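## Task

Put the entire chain bracelet into the front-right small compartment, the ring into the back-right one, the ear stud into the front-left one, and the bangle into the large compartment next to the four small ones (not the long one along the hinge). The hinge side is the back; left and right are seen from the front facing the hinge. Nothing may rely on the robot to stay put at the end. Finish with the grippers open and clear of the box.

## Robot and tools

Robot: two arms, left_arm and right_arm, each ending in a two-finger gripper. The fingers point along the gripper's own +z axis and close along its y axis. The reported hand position is the point between the finger pads, about 1 cm short of the tips.

World frame (used in result lines): origin on the table top midway between the arms, +x out over the table, +z up, left_arm on the +y side. Arm names do not correspond to image sides. Printed positions can be slightly wrong, more so at long reach. Each result line gives, per arm, end_effector_position in metres and end_effector_quat_wxyz.

Tools:
- execute_actions {actions, pictures}. actions is a list holding at most one item. Empty list: just report state. {"rows": [...], "steps": n}: an action, n from 1 to 15 control steps of 1/30 s (default 15); each row is used for one step and the last row repeats if rows run out. {"steps": n} with no rows: a wait of up to 300 steps counted from the previous result, so thinking time eats into it. pictures (true/false) toggles camera images; they come by default.
- Row format: one flat list of 14 numbers, each in [-1, 1], always covering both arms: left_arm dx, dy, dz, rx, ry, rz, opening, then right_arm dx, dy, dz, rx, ry, rz, opening. dx..rz are an offset, expressed in that gripper's own axes, from the gripper's pose in the latest result that showed it (before any such result in the scene, or for later calls within one reply, from where the arm is when the action begins). Each row is measured from that same reference, not stacked on the prior row. Scale: 1.0 = 0.6 m for translation and 180 degrees for rotation; rx, ry, rz form a single rotation vector. Opening is absolute, not an offset: +1 fully open (0.094 m), -1 closed.
- move {target, speed}. target is one 14-number row as above (offsets, same reference rule). speed is the path's top linear speed in m/s, 0.002 to 0.5, default 0.25; rotation is capped at twice that in rad/s. Both grippers follow straight paths that finish together, lasting 0.5 to 10 s; longer paths are cut off at 10 s short of target. Openings are sent at the start. Paths ignore obstacles and the other arm; grippers may lag, drift, or overshoot speed, especially near full arm extension. The result adds a move: line with the ending (done, off_target, moving, held, fault), which limits acted (paced = the sent pose was clipped; held = some steps were blocked, after which the arm may jump fast), and each gripper's distance to its target. If only one arm is named, the other finished normally.
- wait {seconds}: 0 to 10 s of letting the scene run with no new command.
- zoom_image {camera, region}: closer look at part of a camera's latest image; region [x0, y0, x1, y1] in pixels from the top-left, at most 504 by 504. Cameras: cam_head_left, cam_head_right, cam_high, cam_low, cam_left_wrist, cam_right_wrist, each 504x504. Calibration (intrinsics and world-to-camera transforms) is supplied and may be off by a few degrees and millimetres.
- finished_scene {scene}: end the current scene by its number; irreversible; the result says whether the goal was met and reveals the next task. Replying with no tool call ends everything.

Controller behaviour: every control step, the commanded pose is clipped to within 70 mm and 16 degrees of the measured pose, then damped inverse kinematics drives the joints, favouring position over orientation. After an action ends, an arm only continues to its last clipped pose, so far targets need several calls; check the result and send the remainder. Arms tend to finish a centimetre or more low, and repeated zero offsets let them sag. To hold an arm still, send the offset back to its desired pose in the first call of a reply and zeros afterwards, aiming a bit higher if it still droops. Zero offsets are not a pause: they pull the arm back to the reference pose. The simulation keeps running while you think and write. A "Hand target" line shows where the controller is currently driving each gripper. "pose unreachable" means the clearance check altered or blocked a command for the named arm; HELD marks steps where a row was not fully sent.

Gripping: grip_measured reports the finger opening on the same -1..+1 scale (the last Joint positions value gives metres). Readings can be off by about 1 mm per gripper. To hold something, command about 0.03 below grip_measured for a firm grasp, less for a gentle one. Pad force tops out around 50 to 62 N, lower for parts under about 2 mm thick. Joint torques listed are total drive outputs, noisy and offset, not pure contact loads.

Joint ranges (rad), base to hand: waist -2.618 to 3.054, shoulder 0 to 3.142, elbow 0 to 3.142, wrist pitch -1.571 to 1.571, wrist yaw -1.571 to 1.571, wrist roll -2.094 to 2.094.

Disturbances: held parts may be briefly tugged and loose objects nudged.

Motor heat: holding loads warms motors. MOTOR HOT warns at 75 °C; at 90 °C that arm is halted for 10 s; at 100 °C it goes limp and drops until cool. These appear as OVER-TEMPERATURE FAULT lines.

Avoid: knocking or placing anything off the table (task fails), arms striking or pressing on each other, fast contacts or targets set deep past a surface (harder impacts), drops and slips. Items must rest in their compartments unaided; open the grippers and move away before ending the scene.

Each tool is called after ">>>" by a JSON object that holds its "api" and its "payload", one argument or row to a line.

## Session

>>> {"api": "execute_actions", "payload": {
  "actions": []
}}

Scene clock: 0.00 s of 5600.00 s.
left_arm: end_effector_position=(+0.4463, +0.5292, +0.1647) grip_measured=+1.000 end_effector_quat_wxyz=(+0.584, +0.511, +0.418, +0.473) | right_arm: end_effector_position=(+0.2171, +0.2645, +0.1963) grip_measured=+1.000 end_effector_quat_wxyz=(+0.522, -0.389, +0.754, -0.085)
Joint positions: left_arm=[0.848 2.147 0.909 1.437 0.857 1.416 0.094] | right_arm=[ 1.571  2.471  2.413 -0.809  0.955  0.129  0.094]
Joint velocities: left_arm=[-0.012 -0.007  0.017 -0.022 -0.037  0.022  0.   ] | right_arm=[-0.022  0.002  0.002  0.037 -0.051 -0.11   0.   ]
Joint torques (N m, as the arm reports them, + toward a larger angle): no reading
Motor temperatures (°C, as the motors report them): left_arm=[26 27 27 28 27 26] | right_arm=[28 31 28 27 28 28]
Hand target (left_arm): +0.447, +0.530, +0.170; +0.585, +0.509, +0.416, +0.476
Hand target (right_arm): +0.218, +0.263, +0.201; +0.525, -0.385, +0.754, -0.086
camera_calibration (this result's frames):
cam_left_wrist: T_world_to_cam=[[0.100927, -0.197732, -0.975046, 0.217647], [-0.239732, 0.946339, -0.216726, -0.312435], [0.965579, 0.255624, 0.0481084, -0.484338], [0, 0, 0, 1]] pos_world=[0.3708, 0.462514, 0.167804]
cam_right_wrist: T_world_to_cam=[[0.52882, -0.719798, 0.449713, -0.00771855], [-0.657679, -0.682448, -0.318939, 0.407479], [0.536477, -0.127105, -0.834288, 0.163721], [0, 0, 0, 1]] pos_world=[0.18424, 0.293337, 0.270022]

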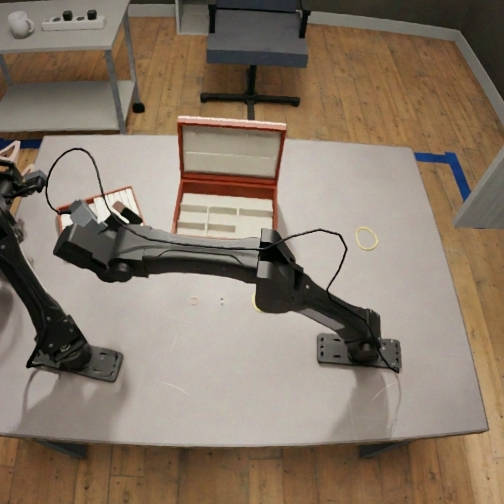

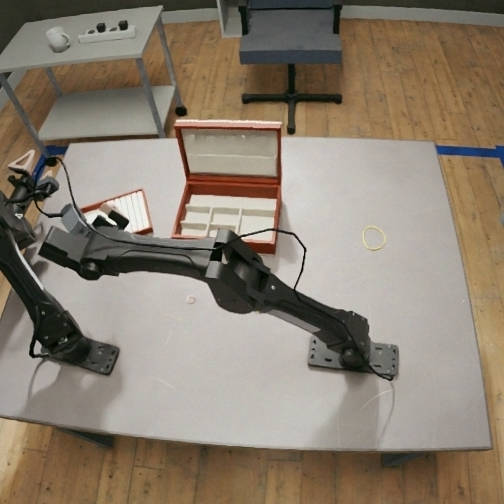

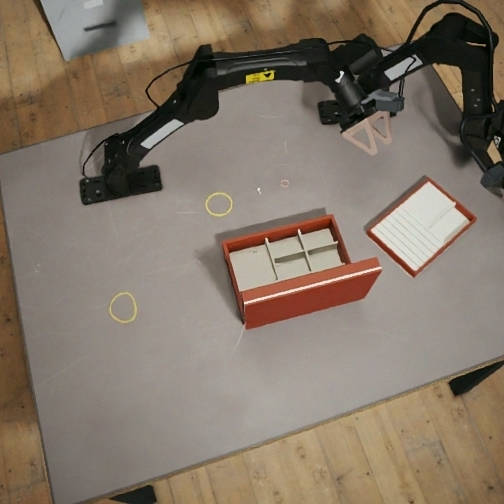

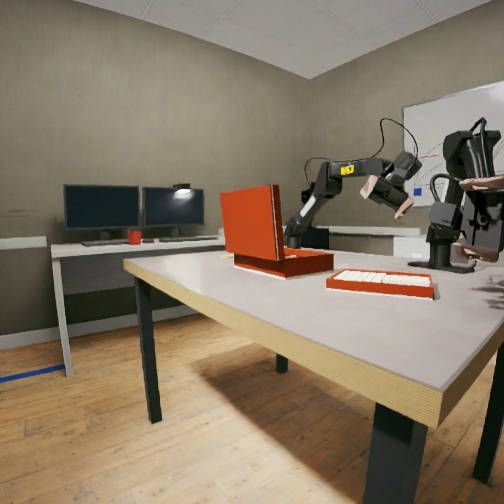

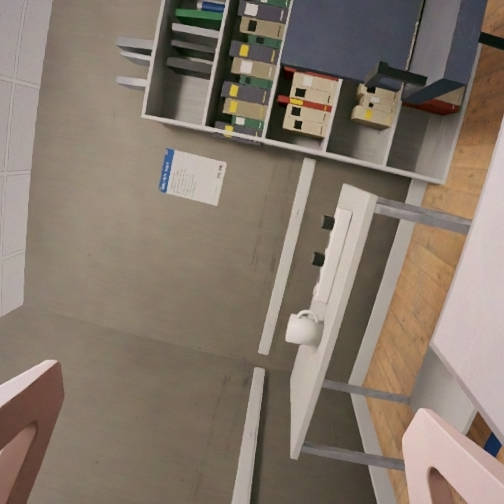

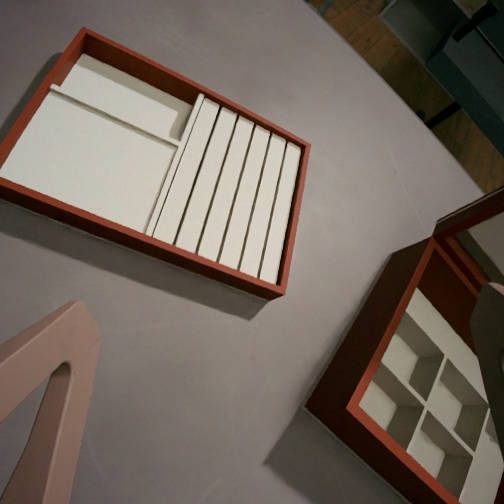

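>>> {"api": "move", "payload": {
  "target": [-0.375,0.05,-0.337,0.378,0.466,-0.408,-0.2,0.783,-0.682,-0.057,-0.059,0.362,0.27,-0.6]
}}

>>> {"api": "zoom_image", "payload": {
  "camera": "cam_high",
  "region": [190,160,390,330]
}}

Scene clock: 20.27 s of 5600.00 s.
left_arm: end_effector_position=(+0.1988, +0.3531, +0.1614) grip_measured=-0.197 end_effector_quat_wxyz=(-0.004, +0.003, +1.000, +0.004) | right_arm: end_effector_position=(+0.3203, -0.3396, +0.0885) grip_measured=-0.598 end_effector_quat_wxyz=(-0.002, +0.003, +1.000, -0.005)
Joint positions: left_arm=[ 0.248  1.376  1.264 -1.466 -0.008  0.068  0.038] | right_arm=[-0.002  1.751  1.347 -1.168  0.011 -0.11   0.019]
Joint velocities: left_arm=[ 0.017 -0.007  0.007 -0.022 -0.037 -0.051 -0.   ] | right_arm=[ 0.002  0.002 -0.007 -0.051 -0.007  0.007  0.001]
Joint torques (N m, as the arm reports them, + toward a larger angle): left_arm=[-0.3  -3.28  7.03  0.27  0.06 -0.1 ] | right_arm=[-0.77 -7.12  8.56  0.29 -0.1  -0.04]
Motor temperatures (°C, as the motors report them): left_arm=[26 30 28 30 27 26] | right_arm=[28 37 29 28 28 28]
Hand target (left_arm): +0.203, +0.351, +0.168; -0.000, +0.000, +1.000, -0.000
Hand target (right_arm): +0.322, -0.340, +0.091; -0.004, +0.001, +1.000, +0.001
Off the commanded pose (left_arm): 0.008 m, 1 deg.
Off the commanded pose (right_arm): 0.003 m, 1 deg.
After step 90, 12.13 s passed at rest.
move: done
camera_calibration (this result's frames):
cam_left_wrist: T_world_to_cam=[[0.161424, -0.986666, -0.0207865, 0.317194], [-0.875583, -0.152904, 0.45823, 0.199754], [-0.455298, -0.0557692, -0.888591, 0.343424], [0, 0, 0, 1]] pos_world=[0.280059, 0.36266, 0.220224]
cam_right_wrist: T_world_to_cam=[[-0.0871756, -0.99533, -0.0414464, -0.301392], [-0.788505, 0.0435148, 0.613487, 0.234591], [-0.608818, 0.0861618, -0.788617, 0.376916], [0, 0, 0, 1]] pos_world=[0.388175, -0.342669, 0.140832]

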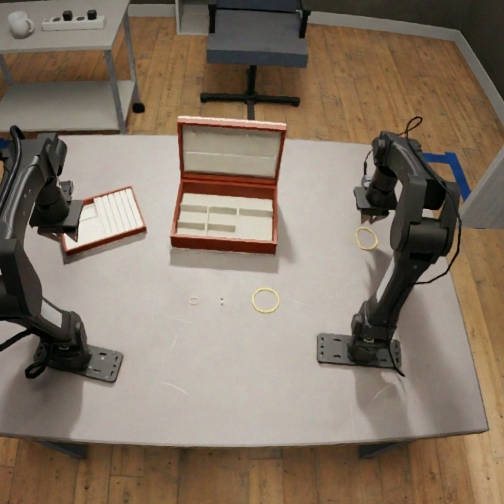

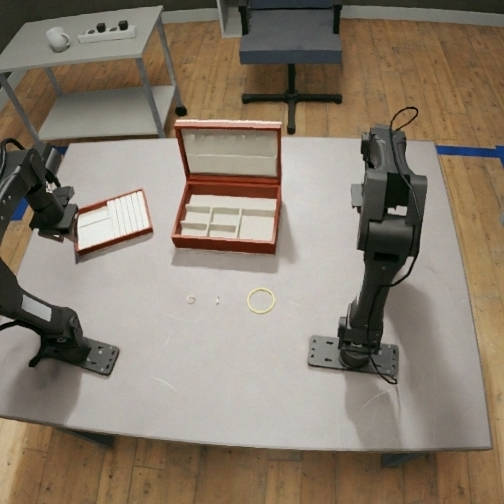

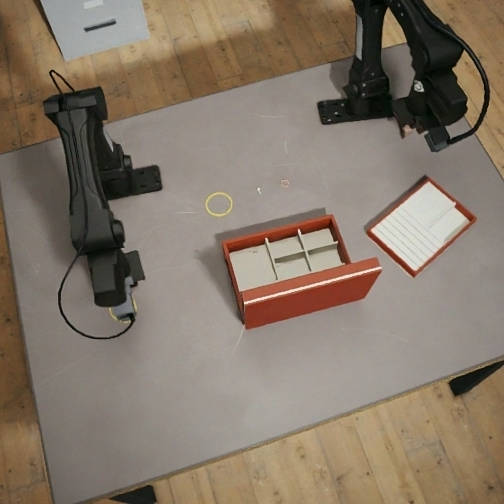

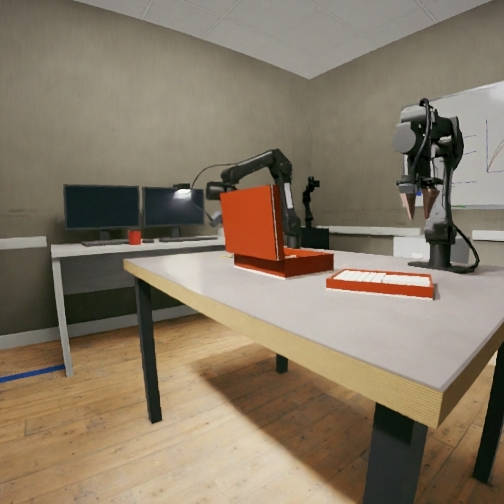

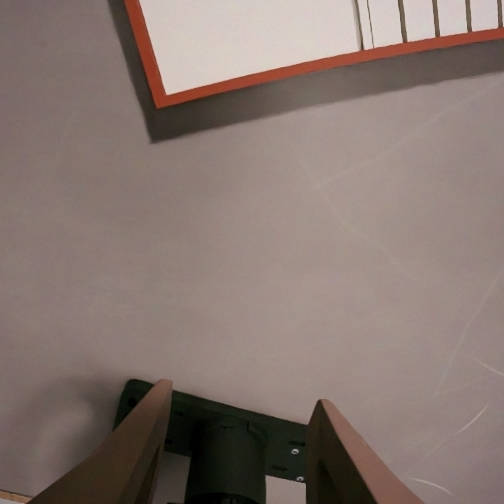

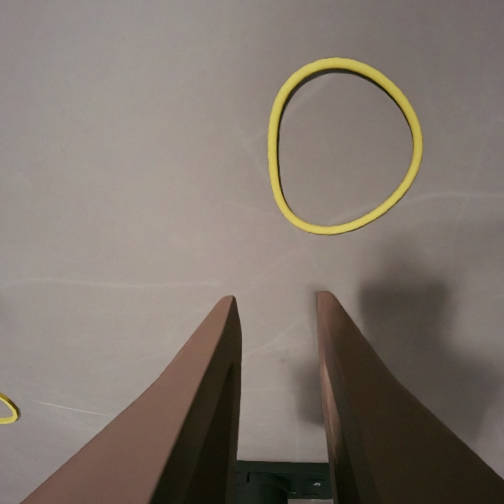

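Region (190, 160, 390, 330) of cam_high's 504x504 image, scaled by 2.520, with more detail than that image has; it fills the top 428 rows of this view, and the rest is white.

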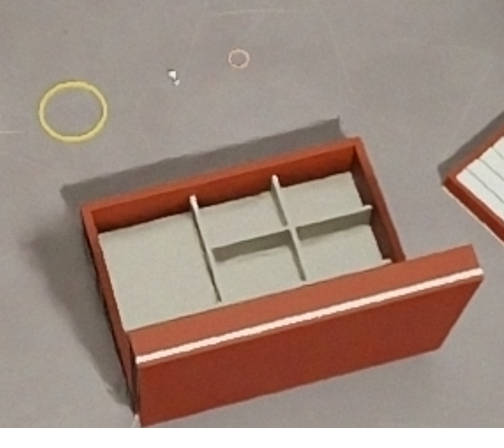

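>>> {"api": "move", "payload": {
  "target": [0.1,-0.565,0.16,0,0,0,-0.5,-0.003,0.005,0.145,0,0,0,-0.55]
}}

Scene clock: 25.00 s of 5600.00 s.
left_arm: end_effector_position=(+0.1282, +0.0255, +0.0535) grip_measured=-0.497 end_effector_quat_wxyz=(-0.017, +0.008, +1.000, +0.020) | right_arm: end_effector_position=(+0.3216, -0.3397, +0.0104) grip_measured=-0.552 end_effector_quat_wxyz=(-0.002, +0.003, +1.000, -0.005)
Joint positions: left_arm=[-0.943  1.932  1.435 -1.125  0.013 -1.112  0.024] | right_arm=[-0.002  1.849  1.141 -0.866  0.011 -0.11   0.021]
Joint velocities: left_arm=[-0.002 -0.002 -0.002 -0.007  0.051 -0.022  0.001] | right_arm=[-0.012 -0.027 -0.012  0.037 -0.081  0.037  0.   ]
Joint torques (N m, as the arm reports them, + toward a larger angle): left_arm=[-0.09 -9.99  6.79  0.36 -0.12 -0.08] | right_arm=[ 0.57 -7.14  5.05  0.65 -0.03  0.05]
Motor temperatures (°C, as the motors report them): left_arm=[26 30 29 29 27 26] | right_arm=[28 36 30 28 28 28]
Hand target (left_arm): +0.135, +0.016, +0.061; -0.004, +0.003, +1.000, +0.007
Hand target (right_arm): +0.322, -0.337, +0.002; -0.002, +0.003, +1.000, -0.005
Off the commanded pose (left_arm): 0.016 m, 2 deg.
Off the commanded pose (right_arm): 0.009 m, 0 deg.
move: off_target (left_arm)
camera_calibration (this result's frames):
cam_left_wrist: T_world_to_cam=[[0.150575, -0.986941, -0.0572161, 0.00640132], [-0.86506, -0.159553, 0.47562, 0.135175], [-0.478538, -0.0221214, -0.877788, 0.198647], [0, 0, 0, 1]] pos_world=[0.211031, 0.0322798, 0.110444]
cam_right_wrist: T_world_to_cam=[[-0.0871905, -0.995313, -0.0418382, -0.304584], [-0.7883, 0.043256, 0.613769, 0.283374], [-0.609082, 0.0864959, -0.788376, 0.316225], [0, 0, 0, 1]] pos_world=[0.389434, -0.342767, 0.0626348]

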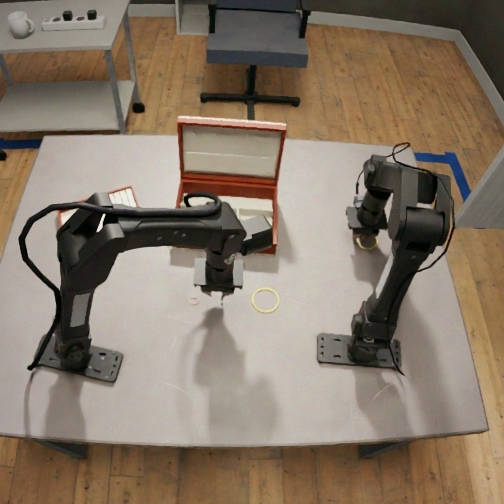

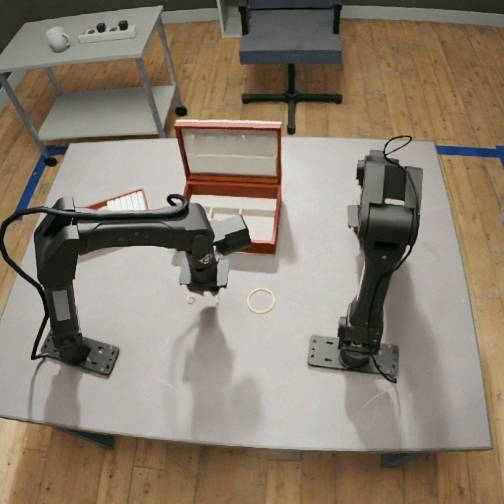

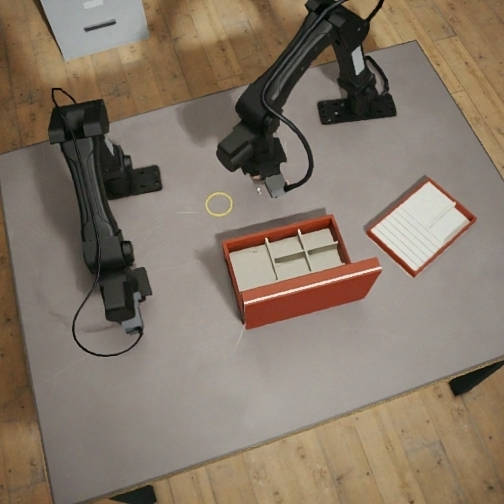

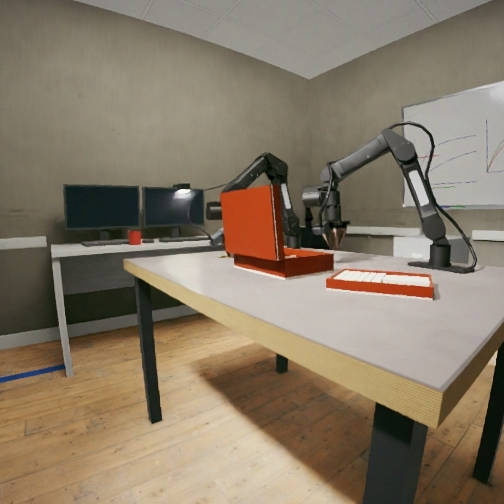

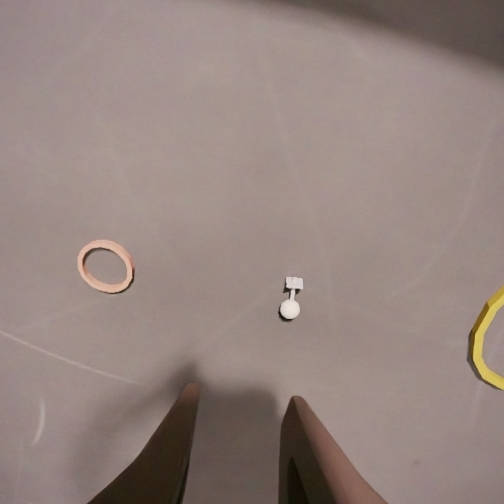

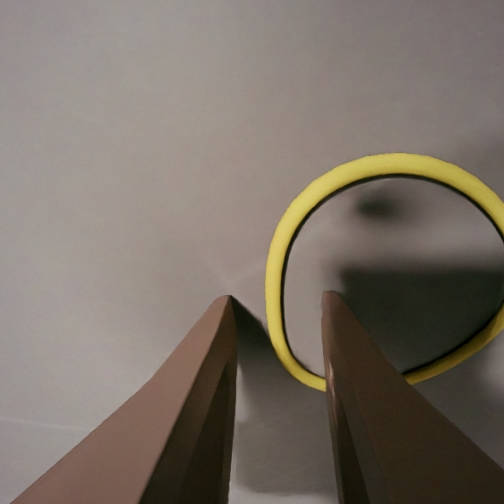

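>>> {"api": "move", "payload": {
  "target": [-0.008,-0.017,0.085,0.012,-0.01,0,-0.5,0,0,0.013,0,0,0,-0.9],
  "speed": 0.07
}}

Scene clock: 30.43 s of 5600.00 s.
left_arm: end_effector_position=(+0.1328, +0.0159, +0.0079) grip_measured=-0.497 end_effector_quat_wxyz=(-0.005, +0.007, +1.000, -0.004) | right_arm: end_effector_position=(+0.3218, -0.3394, +0.0104) grip_measured=-0.898 end_effector_quat_wxyz=(-0.002, +0.003, +1.000, -0.004)
Joint positions: left_arm=[-0.943  1.98   1.313 -0.901  0.013 -1.115  0.024] | right_arm=[-0.002  1.849  1.141 -0.865  0.009 -0.11   0.005]
Joint velocities: left_arm=[ 0.002 -0.027 -0.007 -0.037 -0.037  0.037  0.001] | right_arm=[-0.002 -0.017  0.007 -0.051  0.022 -0.066  0.001]
Joint torques (N m, as the arm reports them, + toward a larger angle): left_arm=[-0.63 -9.85  3.31  0.62 -0.12 -0.06] | right_arm=[-0.08 -7.41  5.05  0.65  0.    0.02]
Motor temperatures (°C, as the motors report them): left_arm=[26 30 29 29 27 26] | right_arm=[28 35 29 28 28 28]
Hand target (left_arm): +0.131, +0.018, +0.002; -0.001, +0.008, +1.000, +0.001
Hand target (right_arm): +0.322, -0.340, +0.003; -0.002, +0.003, +1.000, -0.005
Off the commanded pose (left_arm): 0.006 m, 1 deg.
Off the commanded pose (right_arm): 0.008 m, 0 deg.
After step 90, 1.13 s passed at rest.
move: done
camera_calibration (this result's frames):
cam_left_wrist: T_world_to_cam=[[0.153938, -0.988059, -0.00657367, -0.00718288], [-0.875477, -0.139477, 0.462696, 0.160488], [-0.458087, -0.0654715, -0.886493, 0.158642], [0, 0, 0, 1]] pos_world=[0.214281, 0.0256738, 0.0663309]
cam_right_wrist: T_world_to_cam=[[-0.0871544, -0.995252, -0.0433406, -0.304294], [-0.788872, 0.0423832, 0.613094, 0.283434], [-0.608346, 0.087624, -0.78882, 0.316485], [0, 0, 0, 1]] pos_world=[0.389605, -0.342593, 0.0626904]

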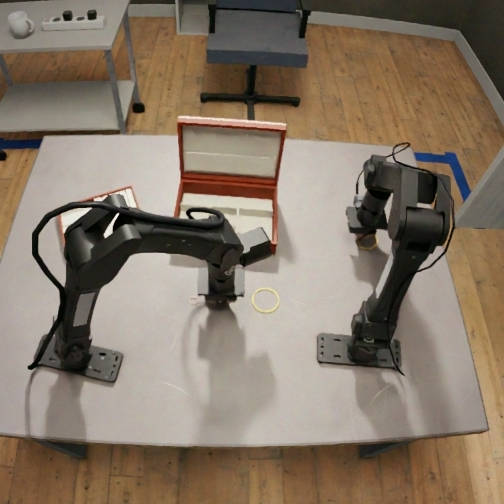

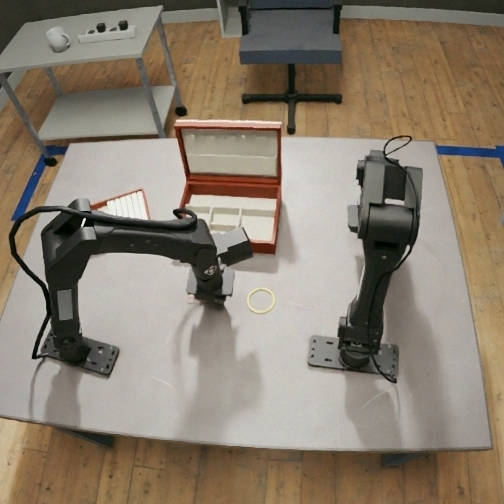

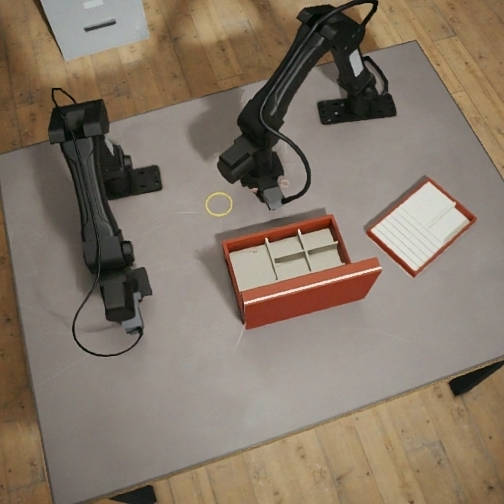

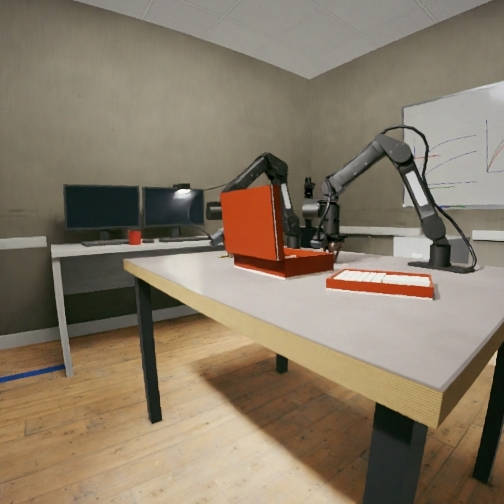

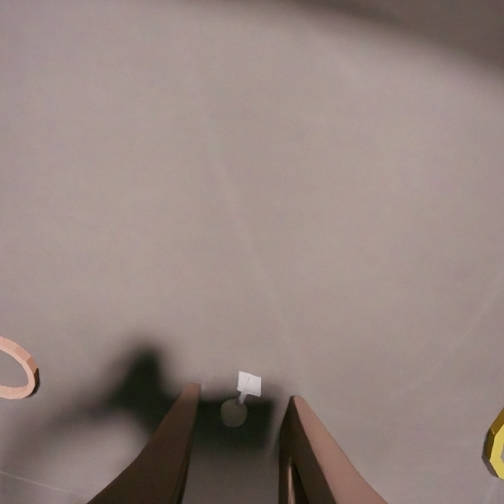

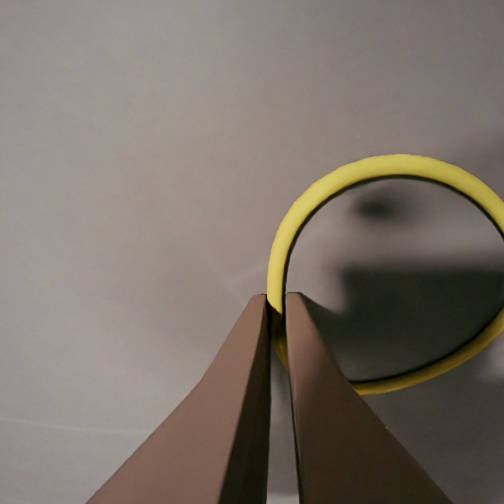

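>>> {"api": "execute_actions", "payload": {
  "actions": [
    {"rows":[[0,0,0.008,0,0,0,-0.92,0,0,0.013,0,0,0,-0.98]],"steps":15}
  ],
  "pictures": false
}}

>>> {"api": "move", "payload": {
  "target": [0,0,-0.18,0,0,0,-0.92,0,0,-0.2,0,0,0,-0.98],
  "speed": 0.15
}}

>>> {"api": "move", "payload": {
  "target": [-0.315,0.12,-0.02,0,0,0,-0.92,0.03,0.12,-0.08,0,0,0,-0.98]
}}

Scene clock: 39.43 s of 5600.00 s.
left_arm: end_effector_position=(+0.1330, +0.0154, +0.0079) grip_measured=-0.910 end_effector_quat_wxyz=(-0.005, +0.007, +1.000, -0.005) | right_arm: end_effector_position=(+0.3226, -0.3395, +0.0104) grip_measured=-0.966 end_effector_quat_wxyz=(+0.000, +0.003, +1.000, -0.005)
Joint positions: left_arm=[-0.943  1.98   1.313 -0.899  0.013 -1.115  0.004] | right_arm=[-0.002  1.849  1.141 -0.862  0.009 -0.11   0.002]
Joint velocities: left_arm=[-0.002 -0.002 -0.027 -0.081 -0.051 -0.037 -0.001] | right_arm=[ 0.007 -0.022 -0.007  0.037 -0.037 -0.007  0.   ]
Joint torques (N m, as the arm reports them, + toward a larger angle): left_arm=[-0.04 -9.65  3.75  0.61  0.   -0.01] | right_arm=[ 0.1  -7.46  4.9   0.63 -0.02 -0.03]
Motor temperatures (°C, as the motors report them): left_arm=[26 31 29 29 27 26] | right_arm=[28 34 29 28 28 28]
Hand target (left_arm): +0.133, +0.016, +0.003; -0.005, +0.007, +1.000, -0.004
Hand target (right_arm): +0.322, -0.339, +0.003; -0.002, +0.003, +1.000, -0.004
Off the commanded pose (left_arm): 0.005 m, 0 deg.
Off the commanded pose (right_arm): 0.008 m, 0 deg.
Steps of this call (steps 1 to 90: nothing new was sent; then 5.50 s passed at rest; steps 91 to 105: all 15 steps of this action). Readings (end_effector_position):
91: left_arm (+0.1329, +0.0156, +0.0079) | right_arm (+0.3220, -0.3394, +0.0104)
92: left_arm (+0.1329, +0.0156, +0.0079) | right_arm (+0.3224, -0.3395, +0.0104)
94: left_arm (+0.1330, +0.0155, +0.0079) | right_arm (+0.3226, -0.3395, +0.0104)
98: left_arm (+0.1330, +0.0155, +0.0079) | right_arm (+0.3226, -0.3395, +0.0104)
105: the state above

Scene clock: 41.10 s of 5600.00 s.
left_arm: end_effector_position=(+0.1317, +0.0182, +0.1004) grip_measured=-0.910 end_effector_quat_wxyz=(-0.011, +0.007, +1.000, +0.009) | right_arm: end_effector_position=(+0.3208, -0.3393, +0.1210) grip_measured=-0.966 end_effector_quat_wxyz=(-0.008, +0.003, +1.000, -0.004)
Joint positions: left_arm=[-0.943  1.909  1.594 -1.282  0.013 -1.115  0.004] | right_arm=[-0.002  1.753  1.478 -1.311  0.009 -0.11   0.002]
Joint velocities: left_arm=[-0.007  0.002 -0.002 -0.022  0.037 -0.022  0.   ] | right_arm=[ 0.002 -0.007 -0.007 -0.051 -0.007  0.007 -0.001]
Joint torques (N m, as the arm reports them, + toward a larger angle): left_arm=[  0.22 -11.76   6.81   0.19   0.     0.03] | right_arm=[ 0.13 -9.07  8.29  0.16 -0.01  0.  ]
Motor temperatures (°C, as the motors report them): left_arm=[26 31 29 29 27 26] | right_arm=[28 35 29 28 28 28]
Hand target (left_arm): +0.134, +0.016, +0.115; -0.005, +0.007, +1.000, -0.005
Hand target (right_arm): +0.321, -0.339, +0.130; +0.000, +0.003, +1.000, -0.005
Off the commanded pose (left_arm): 0.016 m, 2 deg.
Off the commanded pose (right_arm): 0.010 m, 1 deg.
move: off_target (left_arm)
camera_calibration (this result's frames):
cam_left_wrist: T_world_to_cam=[[0.153696, -0.987545, -0.0336418, -0.0014356], [-0.869854, -0.151373, 0.469511, 0.115851], [-0.468756, -0.0428984, -0.882286, 0.240891], [0, 0, 0, 1]] pos_world=[0.213913, 0.0264529, 0.158093]
cam_right_wrist: T_world_to_cam=[[-0.0877317, -0.995185, -0.043714, -0.299216], [-0.780672, 0.0414306, 0.623566, 0.210577], [-0.618753, 0.0888329, -0.780547, 0.40591], [0, 0, 0, 1]] pos_world=[0.389298, -0.342558, 0.172443]

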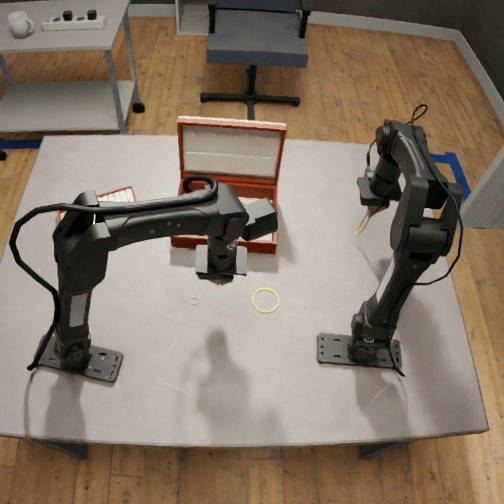

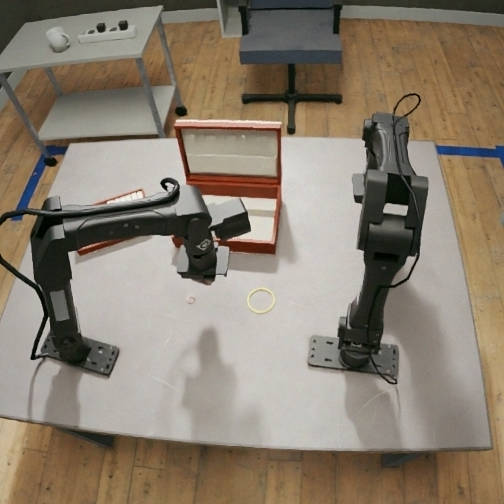

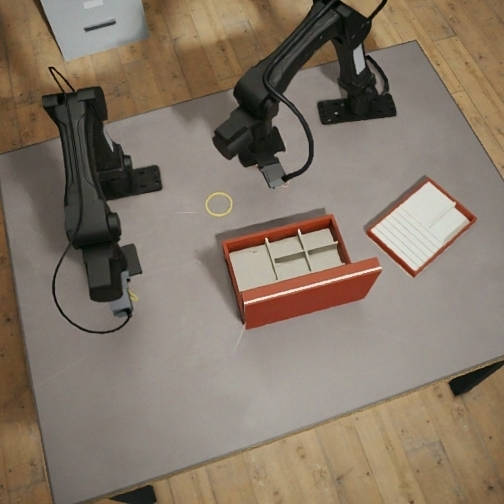

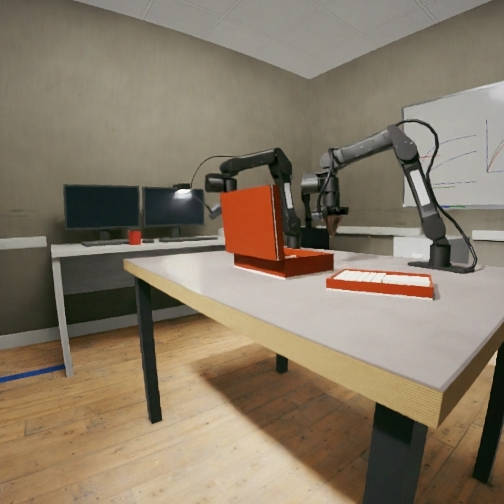

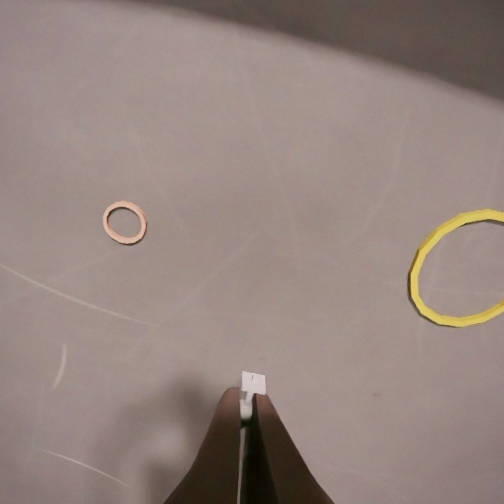

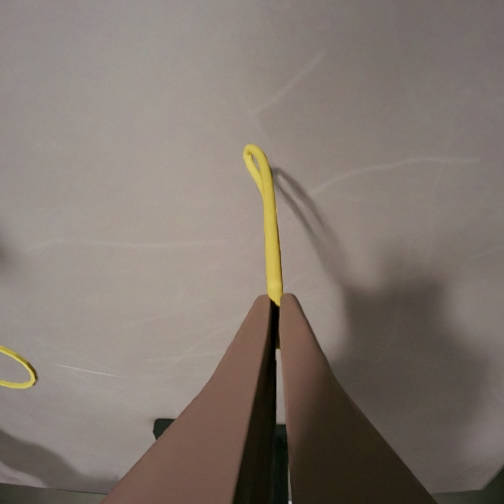

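Scene clock: 42.63 s of 5600.00 s.
left_arm: end_effector_position=(+0.3213, +0.0903, +0.1028) grip_measured=-0.910 end_effector_quat_wxyz=(-0.017, -0.001, +1.000, +0.008) | right_arm: end_effector_position=(+0.3029, -0.2707, +0.1569) grip_measured=-0.966 end_effector_quat_wxyz=(-0.022, +0.003, +1.000, -0.007)
Joint positions: left_arm=[-0.443  2.21   2.051 -1.448  0.006 -0.631  0.004] | right_arm=[ 0.222  1.715  1.575 -1.476  0.009  0.115  0.002]
Joint velocities: left_arm=[ 0.007 -0.012 -0.007 -0.051  0.066  0.081 -0.002] | right_arm=[-0.007 -0.012 -0.017 -0.051  0.022  0.007 -0.001]
Joint torques (N m, as the arm reports them, + toward a larger angle): left_arm=[ -0.54 -12.27   6.97   0.19  -0.05   0.07] | right_arm=[ 0.76 -9.42  8.57  0.12  0.    0.05]
Motor temperatures (°C, as the motors report them): left_arm=[26 31 29 28 27 26] | right_arm=[28 35 29 28 28 28]
Hand target (left_arm): +0.322, +0.087, +0.109; -0.012, +0.007, +1.000, +0.007
Hand target (right_arm): +0.303, -0.268, +0.169; -0.008, +0.003, +1.000, -0.005
Off the commanded pose (left_arm): 0.007 m, 1 deg.
Off the commanded pose (right_arm): 0.013 m, 2 deg.
move: off_target (right_arm)
camera_calibration (this result's frames):
cam_left_wrist: T_world_to_cam=[[0.169588, -0.984931, -0.0339258, 0.0354362], [-0.862492, -0.164985, 0.478421, 0.288511], [-0.476809, -0.0518736, -0.877475, 0.33789], [0, 0, 0, 1]] pos_world=[0.403938, 0.10003, 0.159662]
cam_right_wrist: T_world_to_cam=[[-0.089861, -0.995353, -0.0346044, -0.231785], [-0.763142, 0.0464884, 0.644556, 0.164124], [-0.639952, 0.0843285, -0.763774, 0.419297], [0, 0, 0, 1]] pos_world=[0.372752, -0.273696, 0.206441]

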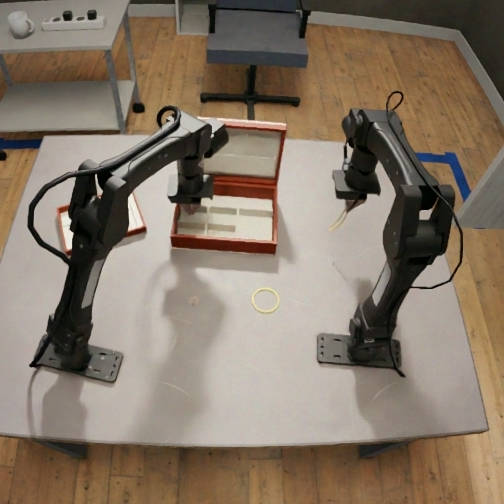

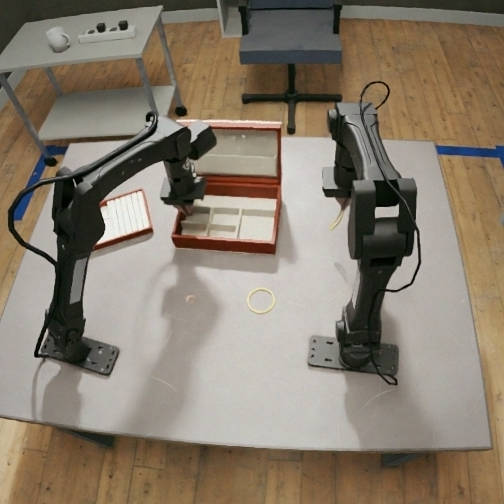

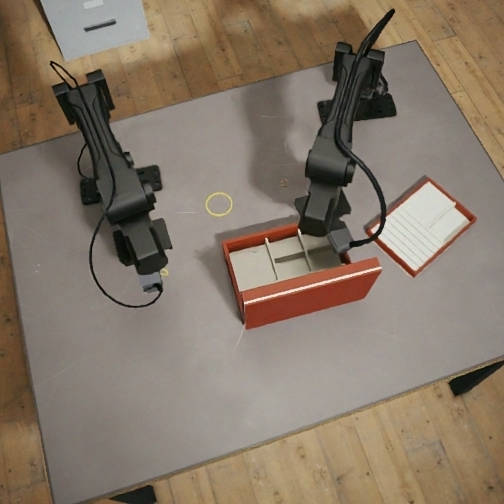

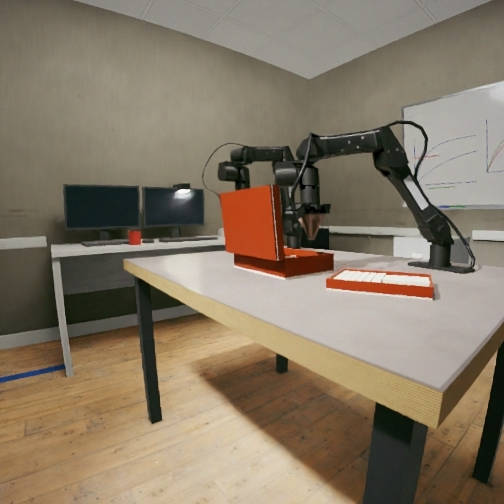

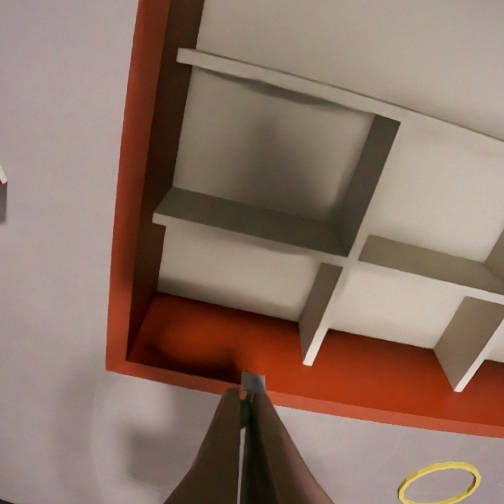

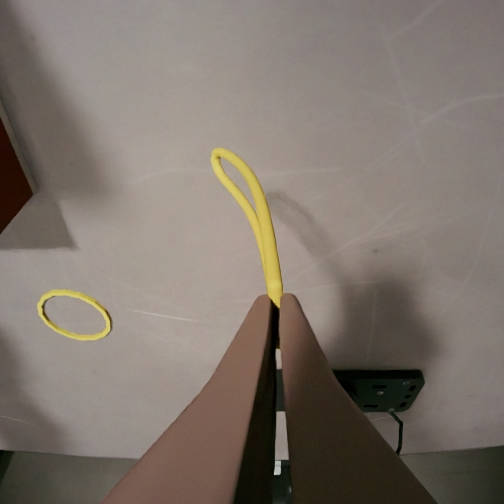

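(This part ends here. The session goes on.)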